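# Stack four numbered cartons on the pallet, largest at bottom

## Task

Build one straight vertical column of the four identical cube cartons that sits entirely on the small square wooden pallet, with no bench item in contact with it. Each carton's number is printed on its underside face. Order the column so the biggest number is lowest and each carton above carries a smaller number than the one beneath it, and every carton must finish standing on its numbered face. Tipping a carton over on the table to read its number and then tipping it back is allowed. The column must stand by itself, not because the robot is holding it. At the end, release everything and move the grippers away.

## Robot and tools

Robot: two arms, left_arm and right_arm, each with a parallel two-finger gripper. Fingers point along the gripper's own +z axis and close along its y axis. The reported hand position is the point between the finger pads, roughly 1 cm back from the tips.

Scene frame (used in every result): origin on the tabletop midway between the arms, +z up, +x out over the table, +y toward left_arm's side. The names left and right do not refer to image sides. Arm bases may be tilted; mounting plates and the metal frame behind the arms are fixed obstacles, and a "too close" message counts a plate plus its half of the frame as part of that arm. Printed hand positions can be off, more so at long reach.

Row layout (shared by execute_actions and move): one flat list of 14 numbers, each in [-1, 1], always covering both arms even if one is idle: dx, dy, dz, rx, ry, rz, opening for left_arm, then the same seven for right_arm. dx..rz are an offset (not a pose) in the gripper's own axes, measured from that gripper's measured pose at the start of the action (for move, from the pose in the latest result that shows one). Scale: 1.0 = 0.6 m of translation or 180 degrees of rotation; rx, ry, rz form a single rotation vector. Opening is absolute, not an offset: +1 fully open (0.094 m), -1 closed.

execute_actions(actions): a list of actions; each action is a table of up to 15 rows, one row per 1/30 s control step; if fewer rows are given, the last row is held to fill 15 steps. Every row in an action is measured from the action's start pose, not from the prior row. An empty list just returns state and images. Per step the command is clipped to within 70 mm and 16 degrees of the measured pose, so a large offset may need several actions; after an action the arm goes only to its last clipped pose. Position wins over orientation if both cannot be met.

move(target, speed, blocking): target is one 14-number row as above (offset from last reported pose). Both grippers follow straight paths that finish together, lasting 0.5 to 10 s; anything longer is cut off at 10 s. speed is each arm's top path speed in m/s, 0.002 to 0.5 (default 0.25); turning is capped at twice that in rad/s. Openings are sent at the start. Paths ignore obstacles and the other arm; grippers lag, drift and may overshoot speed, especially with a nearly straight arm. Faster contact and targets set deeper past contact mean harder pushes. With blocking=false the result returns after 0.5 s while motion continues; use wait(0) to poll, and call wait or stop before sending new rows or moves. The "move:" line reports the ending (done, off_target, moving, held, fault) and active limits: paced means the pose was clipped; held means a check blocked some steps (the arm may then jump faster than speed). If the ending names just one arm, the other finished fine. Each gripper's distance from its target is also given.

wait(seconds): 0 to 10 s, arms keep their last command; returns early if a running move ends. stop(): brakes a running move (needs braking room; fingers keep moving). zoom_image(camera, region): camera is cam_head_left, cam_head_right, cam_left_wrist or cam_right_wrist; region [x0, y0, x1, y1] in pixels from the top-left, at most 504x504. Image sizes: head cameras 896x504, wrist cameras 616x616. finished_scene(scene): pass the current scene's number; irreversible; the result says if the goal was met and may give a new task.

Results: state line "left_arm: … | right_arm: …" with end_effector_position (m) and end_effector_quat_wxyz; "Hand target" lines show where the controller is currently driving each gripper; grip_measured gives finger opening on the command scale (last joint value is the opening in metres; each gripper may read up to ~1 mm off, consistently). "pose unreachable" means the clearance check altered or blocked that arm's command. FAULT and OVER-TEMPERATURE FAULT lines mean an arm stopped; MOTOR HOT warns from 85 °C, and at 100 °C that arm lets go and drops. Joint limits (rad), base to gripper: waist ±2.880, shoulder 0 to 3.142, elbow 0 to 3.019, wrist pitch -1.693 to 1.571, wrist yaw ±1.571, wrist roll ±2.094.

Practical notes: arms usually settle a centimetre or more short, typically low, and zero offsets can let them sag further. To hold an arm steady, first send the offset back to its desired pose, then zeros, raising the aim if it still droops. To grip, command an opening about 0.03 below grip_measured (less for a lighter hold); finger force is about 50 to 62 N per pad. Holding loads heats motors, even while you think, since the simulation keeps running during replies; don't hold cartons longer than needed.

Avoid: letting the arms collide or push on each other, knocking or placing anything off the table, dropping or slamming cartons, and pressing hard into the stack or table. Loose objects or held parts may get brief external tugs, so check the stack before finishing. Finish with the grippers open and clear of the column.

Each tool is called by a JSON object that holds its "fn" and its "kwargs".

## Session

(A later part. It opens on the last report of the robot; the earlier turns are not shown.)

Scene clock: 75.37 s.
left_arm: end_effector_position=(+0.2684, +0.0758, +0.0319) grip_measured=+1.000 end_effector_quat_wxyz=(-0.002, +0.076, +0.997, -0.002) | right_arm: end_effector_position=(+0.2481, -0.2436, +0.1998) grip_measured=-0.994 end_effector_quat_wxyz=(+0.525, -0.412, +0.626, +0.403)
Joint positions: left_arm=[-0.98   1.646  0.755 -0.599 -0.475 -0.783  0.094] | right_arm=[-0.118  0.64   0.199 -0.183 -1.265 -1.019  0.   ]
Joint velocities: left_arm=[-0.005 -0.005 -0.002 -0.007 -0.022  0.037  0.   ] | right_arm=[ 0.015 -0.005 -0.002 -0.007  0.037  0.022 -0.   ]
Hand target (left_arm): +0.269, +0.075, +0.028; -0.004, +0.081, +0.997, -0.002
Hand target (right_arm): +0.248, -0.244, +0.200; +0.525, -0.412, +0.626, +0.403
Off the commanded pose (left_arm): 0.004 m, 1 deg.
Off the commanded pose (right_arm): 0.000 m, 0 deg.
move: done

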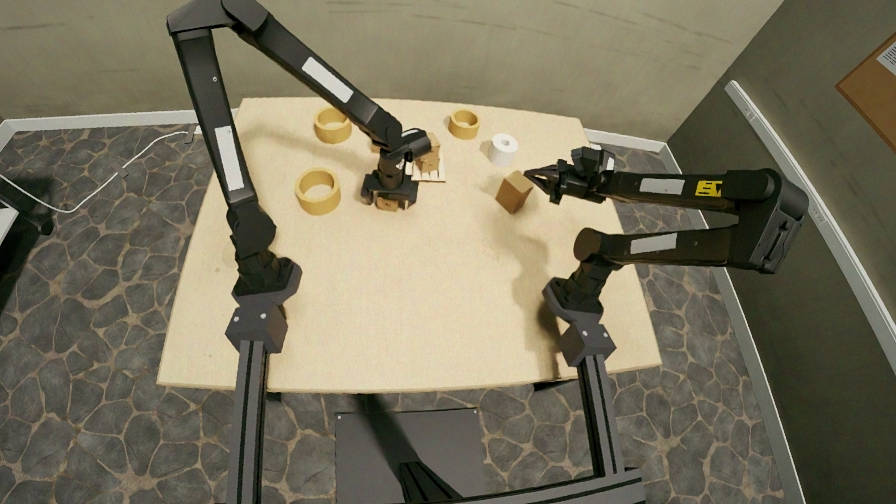

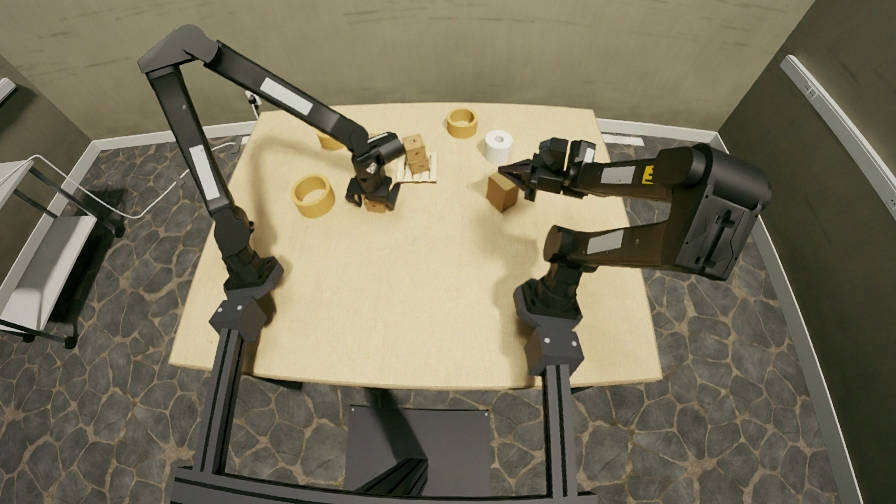

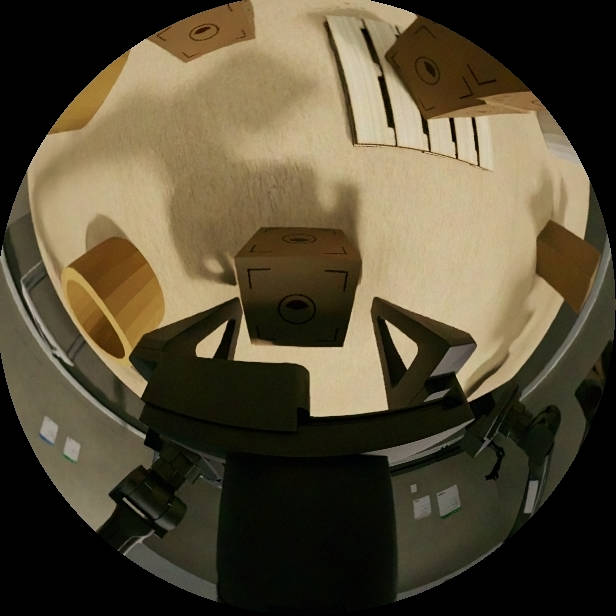

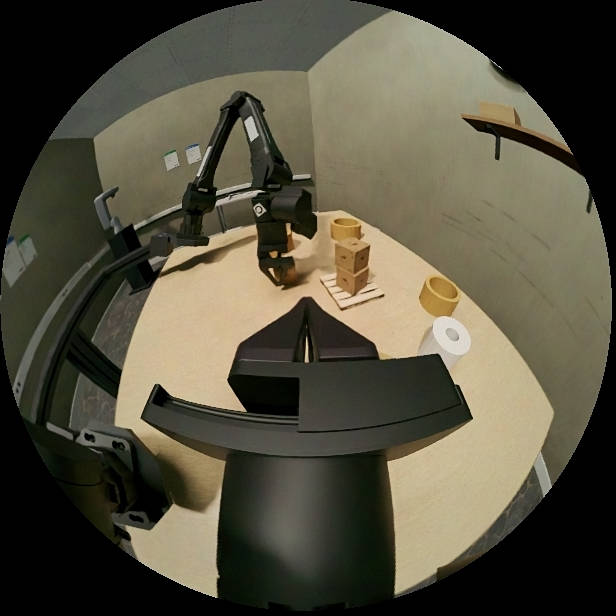

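{"fn": "move", "kwargs": {"target": [0,0,0,0,0,0,0.09,0,0,0,0,0,0,-1]}}

{"fn": "move", "kwargs": {"target": [0,0,-0.3,0,0,0,0.09,0,0,0,0,0,0,-1]}}

{"fn": "move", "kwargs": {"target": [-0.287,-0.167,-0.025,0,0,-0.16,0.09,0,0,0,0,0,0,-1]}}

Scene clock: 76.33 s.
left_arm: end_effector_position=(+0.2684, +0.0758, +0.0319) grip_measured=+0.135 end_effector_quat_wxyz=(-0.002, +0.078, +0.997, -0.002) | right_arm: end_effector_position=(+0.2481, -0.2436, +0.1998) grip_measured=-0.994 end_effector_quat_wxyz=(+0.525, -0.412, +0.626, +0.403)
Joint positions: left_arm=[-0.98   1.646  0.755 -0.599 -0.475 -0.78   0.053] | right_arm=[-0.118  0.64   0.199 -0.183 -1.265 -1.019  0.   ]
Joint velocities: left_arm=[ 0.005  0.005  0.002 -0.012  0.022 -0.051 -0.001] | right_arm=[-0.005 -0.015 -0.017  0.012 -0.081 -0.11   0.   ]
Hand target (left_arm): +0.268, +0.076, +0.032; -0.002, +0.076, +0.997, -0.002
Hand target (right_arm): +0.248, -0.244, +0.200; +0.525, -0.412, +0.626, +0.403
Off the commanded pose (left_arm): 0.000 m, 0 deg.
Off the commanded pose (right_arm): 0.000 m, 0 deg.
move: done

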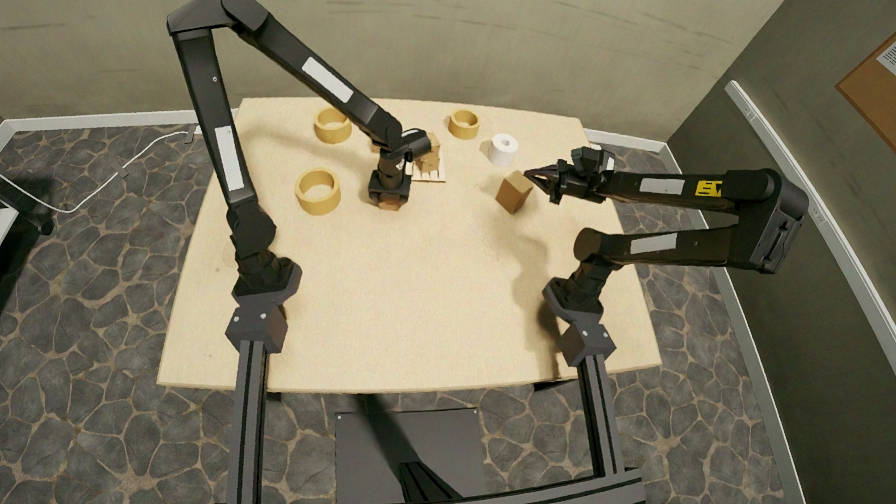

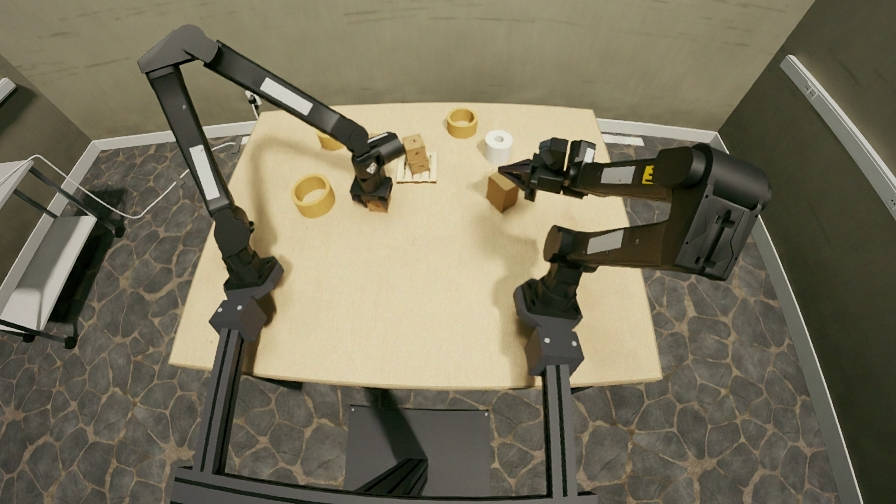

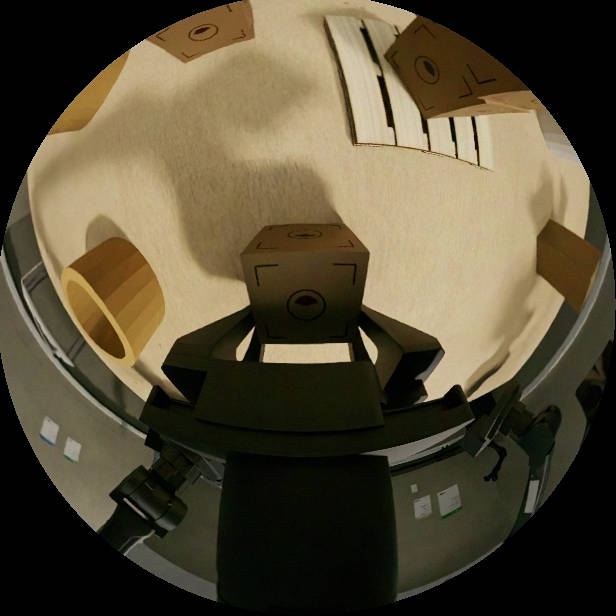

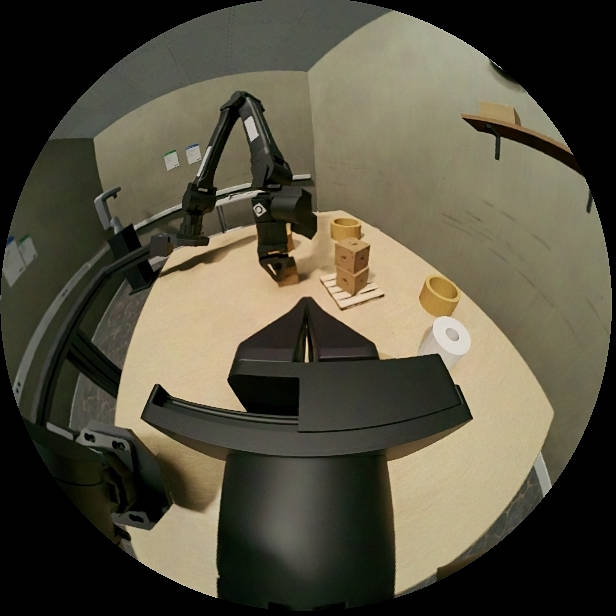

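Scene clock: 77.57 s.
left_arm: end_effector_position=(+0.2605, +0.0854, +0.1987) grip_measured=+0.135 end_effector_quat_wxyz=(-0.010, +0.090, +0.996, +0.011) | right_arm: end_effector_position=(+0.2481, -0.2436, +0.1998) grip_measured=-0.994 end_effector_quat_wxyz=(+0.525, -0.412, +0.626, +0.403)
Joint positions: left_arm=[-1.204  1.373  0.931 -1.199 -0.479 -1.024  0.053] | right_arm=[-0.118  0.64   0.199 -0.183 -1.265 -1.019  0.   ]
Joint velocities: left_arm=[-0.005 -0.005  0.012  0.007 -0.037 -0.037 -0.001] | right_arm=[-0.015 -0.005  0.002 -0.012  0.037 -0.037  0.001]
Hand target (left_arm): +0.269, +0.078, +0.212; -0.001, +0.078, +0.997, -0.002
Hand target (right_arm): +0.248, -0.244, +0.200; +0.525, -0.412, +0.626, +0.403
Off the commanded pose (left_arm): 0.018 m, 2 deg.
Off the commanded pose (right_arm): 0.000 m, 0 deg.
move: off_target (left_arm)

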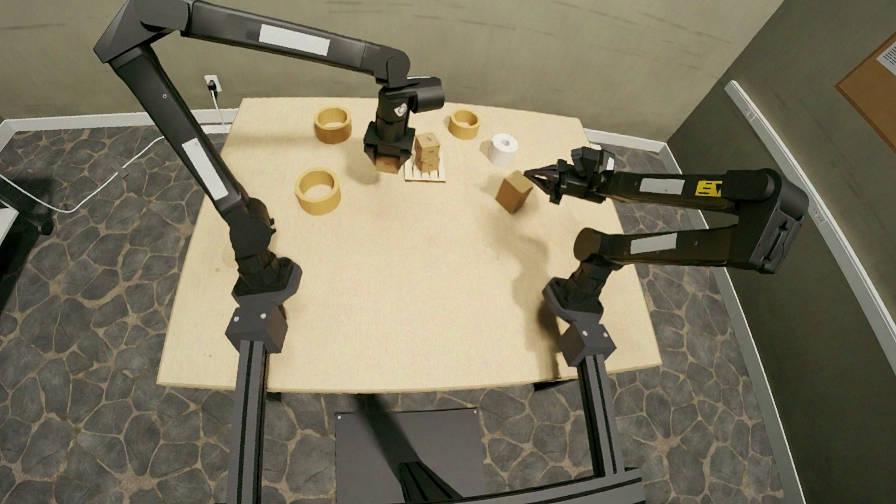

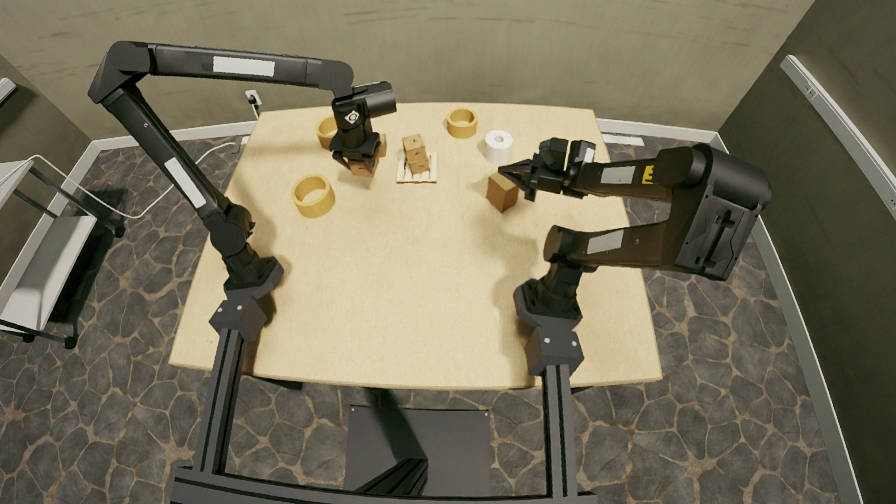

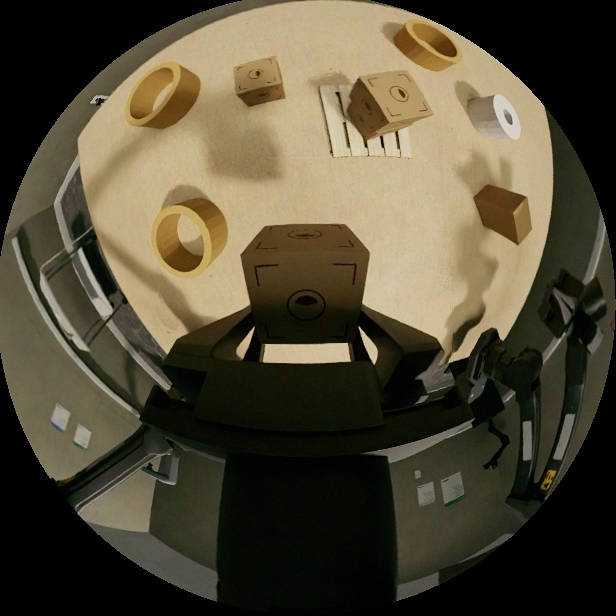

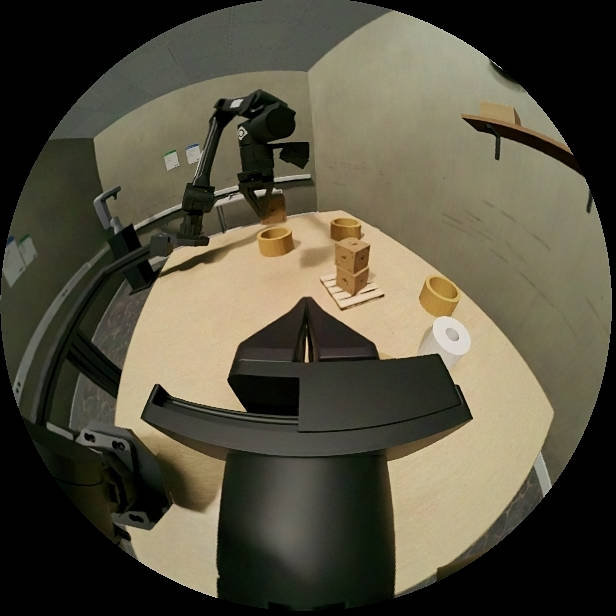

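Scene clock: 79.10 s.
left_arm: end_effector_position=(+0.4009, -0.0377, +0.2028) grip_measured=+0.135 end_effector_quat_wxyz=(-0.011, -0.147, +0.989, +0.018) | right_arm: end_effector_position=(+0.2481, -0.2436, +0.1998) grip_measured=-0.994 end_effector_quat_wxyz=(+0.525, -0.412, +0.626, +0.403)
Joint positions: left_arm=[-1.064  1.765  1.5   -1.318 -0.479 -1.348  0.053] | right_arm=[-0.118  0.64   0.199 -0.183 -1.265 -1.019  0.   ]
Joint velocities: left_arm=[-0.034  0.005 -0.002  0.007 -0.007 -0.125  0.   ] | right_arm=[-0.005 -0.005 -0.002  0.002 -0.037 -0.037  0.   ]
Hand target (left_arm): +0.412, -0.044, +0.208; -0.007, -0.160, +0.987, +0.013
Hand target (right_arm): +0.248, -0.244, +0.200; +0.525, -0.412, +0.626, +0.403
Off the commanded pose (left_arm): 0.014 m, 2 deg.
Off the commanded pose (right_arm): 0.000 m, 0 deg.
move: off_target (left_arm)

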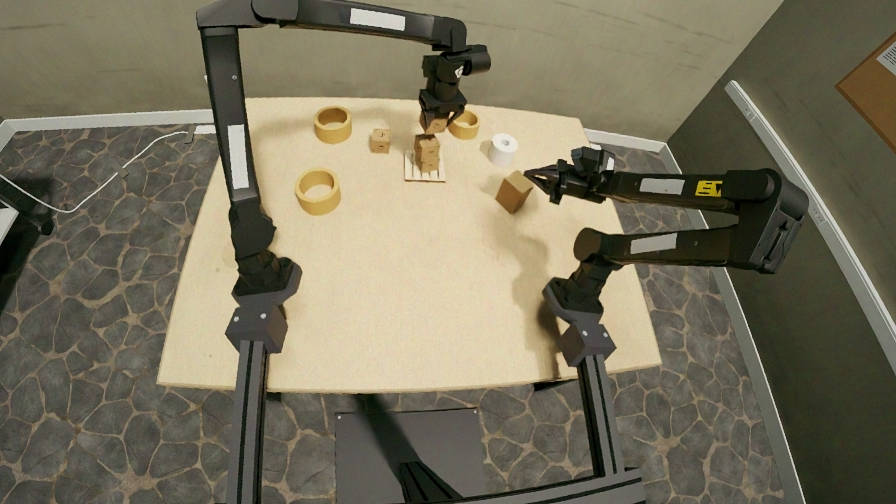

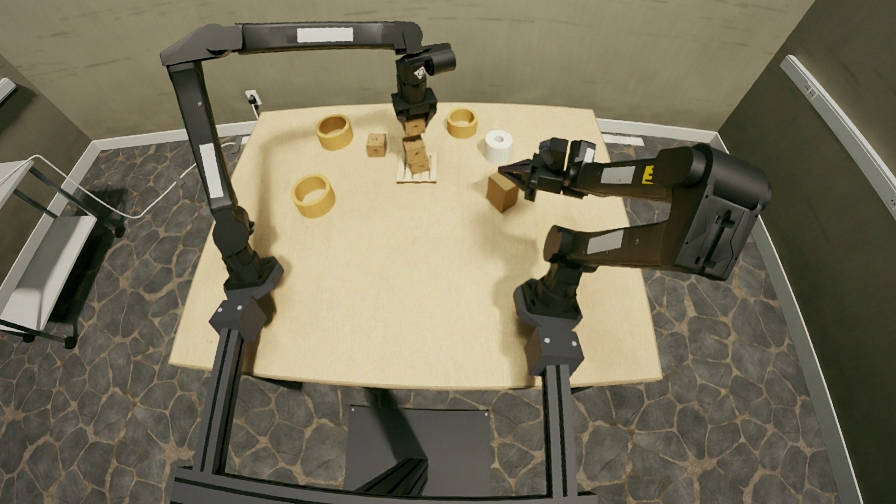

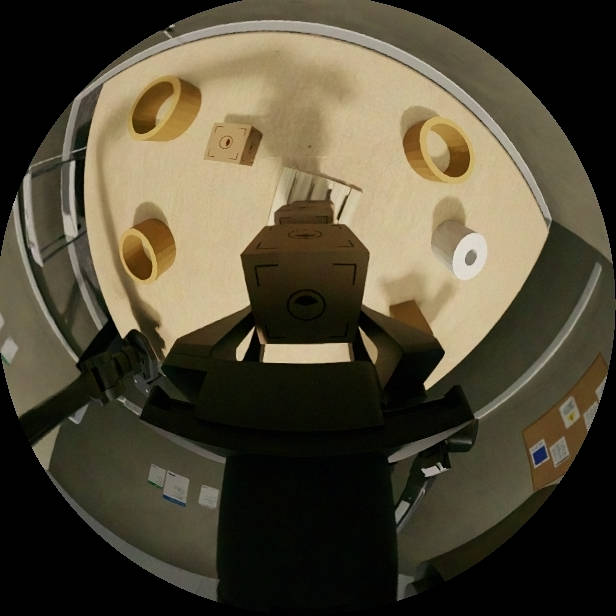

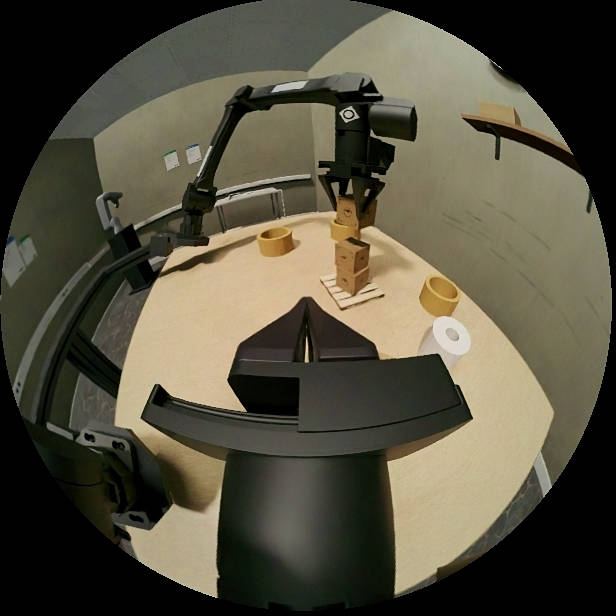

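{"fn": "move", "kwargs": {"target": [-0.012,0,0.075,0.01,-0.007,-0.01,0.09,0,0,0,0,0,0,-1], "speed": 0.04}}

{"fn": "zoom_image", "kwargs": {"camera": "cam_right_wrist", "region": [260,180,440,330]}}

{"fn": "zoom_image", "kwargs": {"camera": "cam_head_left", "region": [370,90,490,200]}}

Scene clock: 80.77 s.
left_arm: end_effector_position=(+0.4024, -0.0329, +0.1616) grip_measured=+0.135 end_effector_quat_wxyz=(-0.001, -0.164, +0.986, +0.005) | right_arm: end_effector_position=(+0.2481, -0.2436, +0.1998) grip_measured=-0.994 end_effector_quat_wxyz=(+0.525, -0.412, +0.626, +0.403)
Joint positions: left_arm=[-1.024  1.765  1.402 -1.162 -0.487 -1.321  0.053] | right_arm=[-0.118  0.64   0.199 -0.183 -1.265 -1.019  0.   ]
Joint velocities: left_arm=[-0.015  0.015 -0.012  0.002  0.007 -0.007 -0.002] | right_arm=[-0.005  0.005  0.002 -0.002 -0.037 -0.051  0.001]
Hand target (left_arm): +0.406, -0.034, +0.158; +0.002, -0.162, +0.987, +0.005
Hand target (right_arm): +0.248, -0.244, +0.200; +0.525, -0.412, +0.626, +0.403
Off the commanded pose (left_arm): 0.006 m, 0 deg.
Off the commanded pose (right_arm): 0.000 m, 0 deg.
move: done

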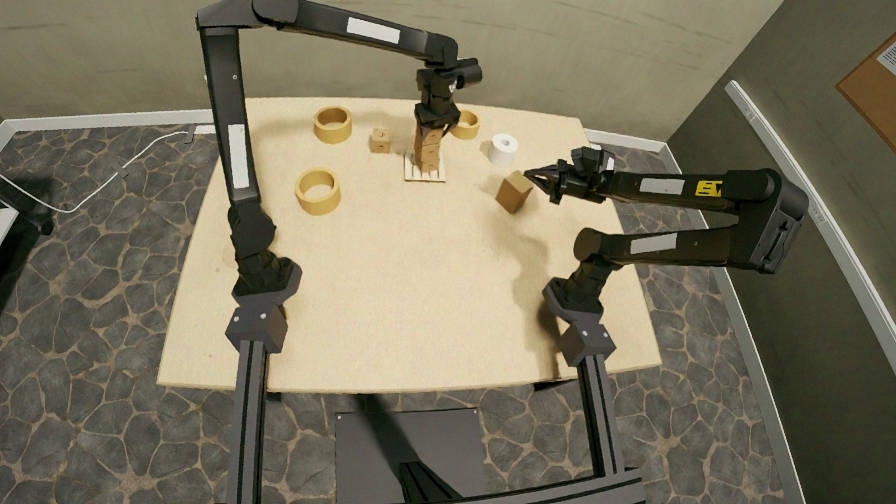

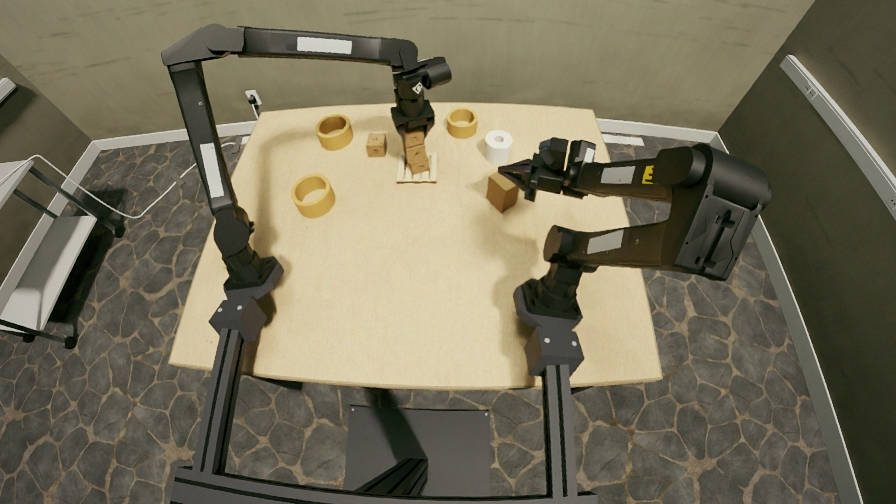

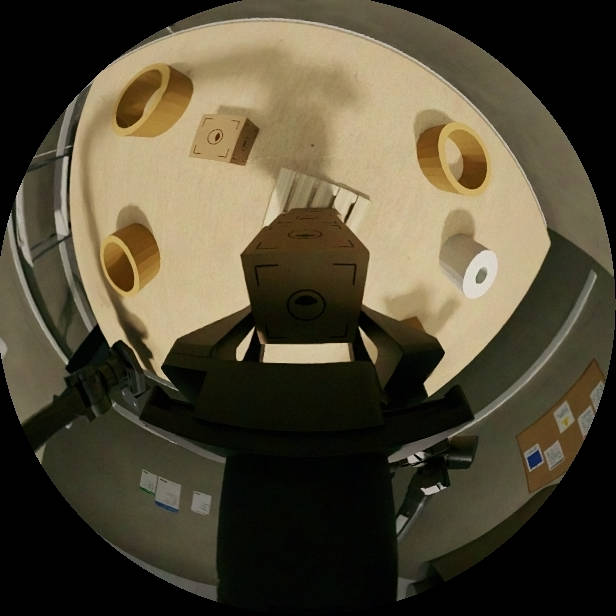

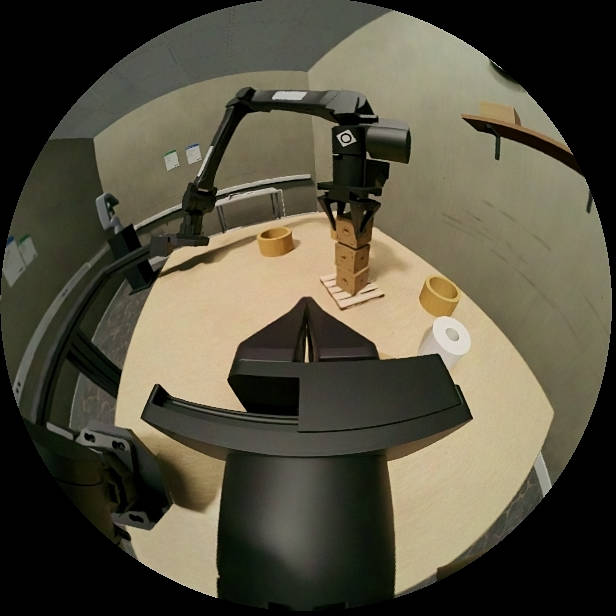

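Region (260, 180, 440, 330) of cam_right_wrist's 616x616 image, scaled by 2.800, with more detail than that image has.

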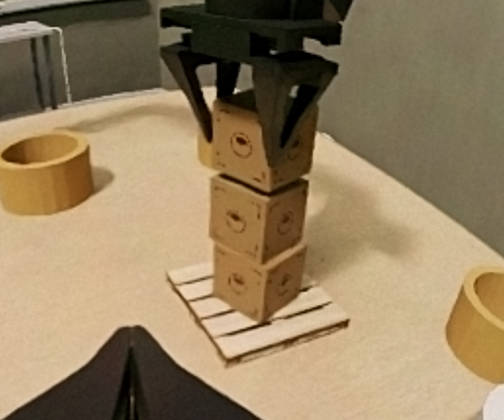

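Region (370, 90, 490, 200) of cam_head_left's 896x504 image, scaled by 4.200, with more detail than that image has; it fills the top 462 rows of this view, and the rest is white.

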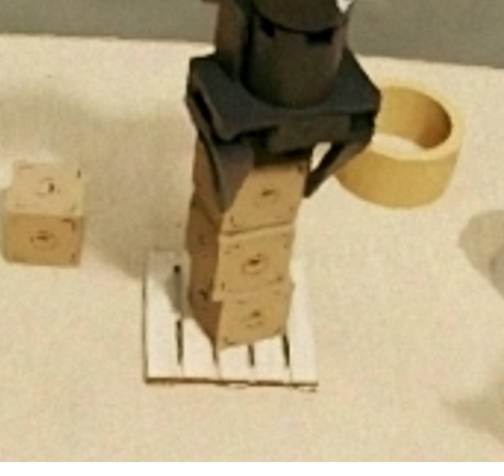

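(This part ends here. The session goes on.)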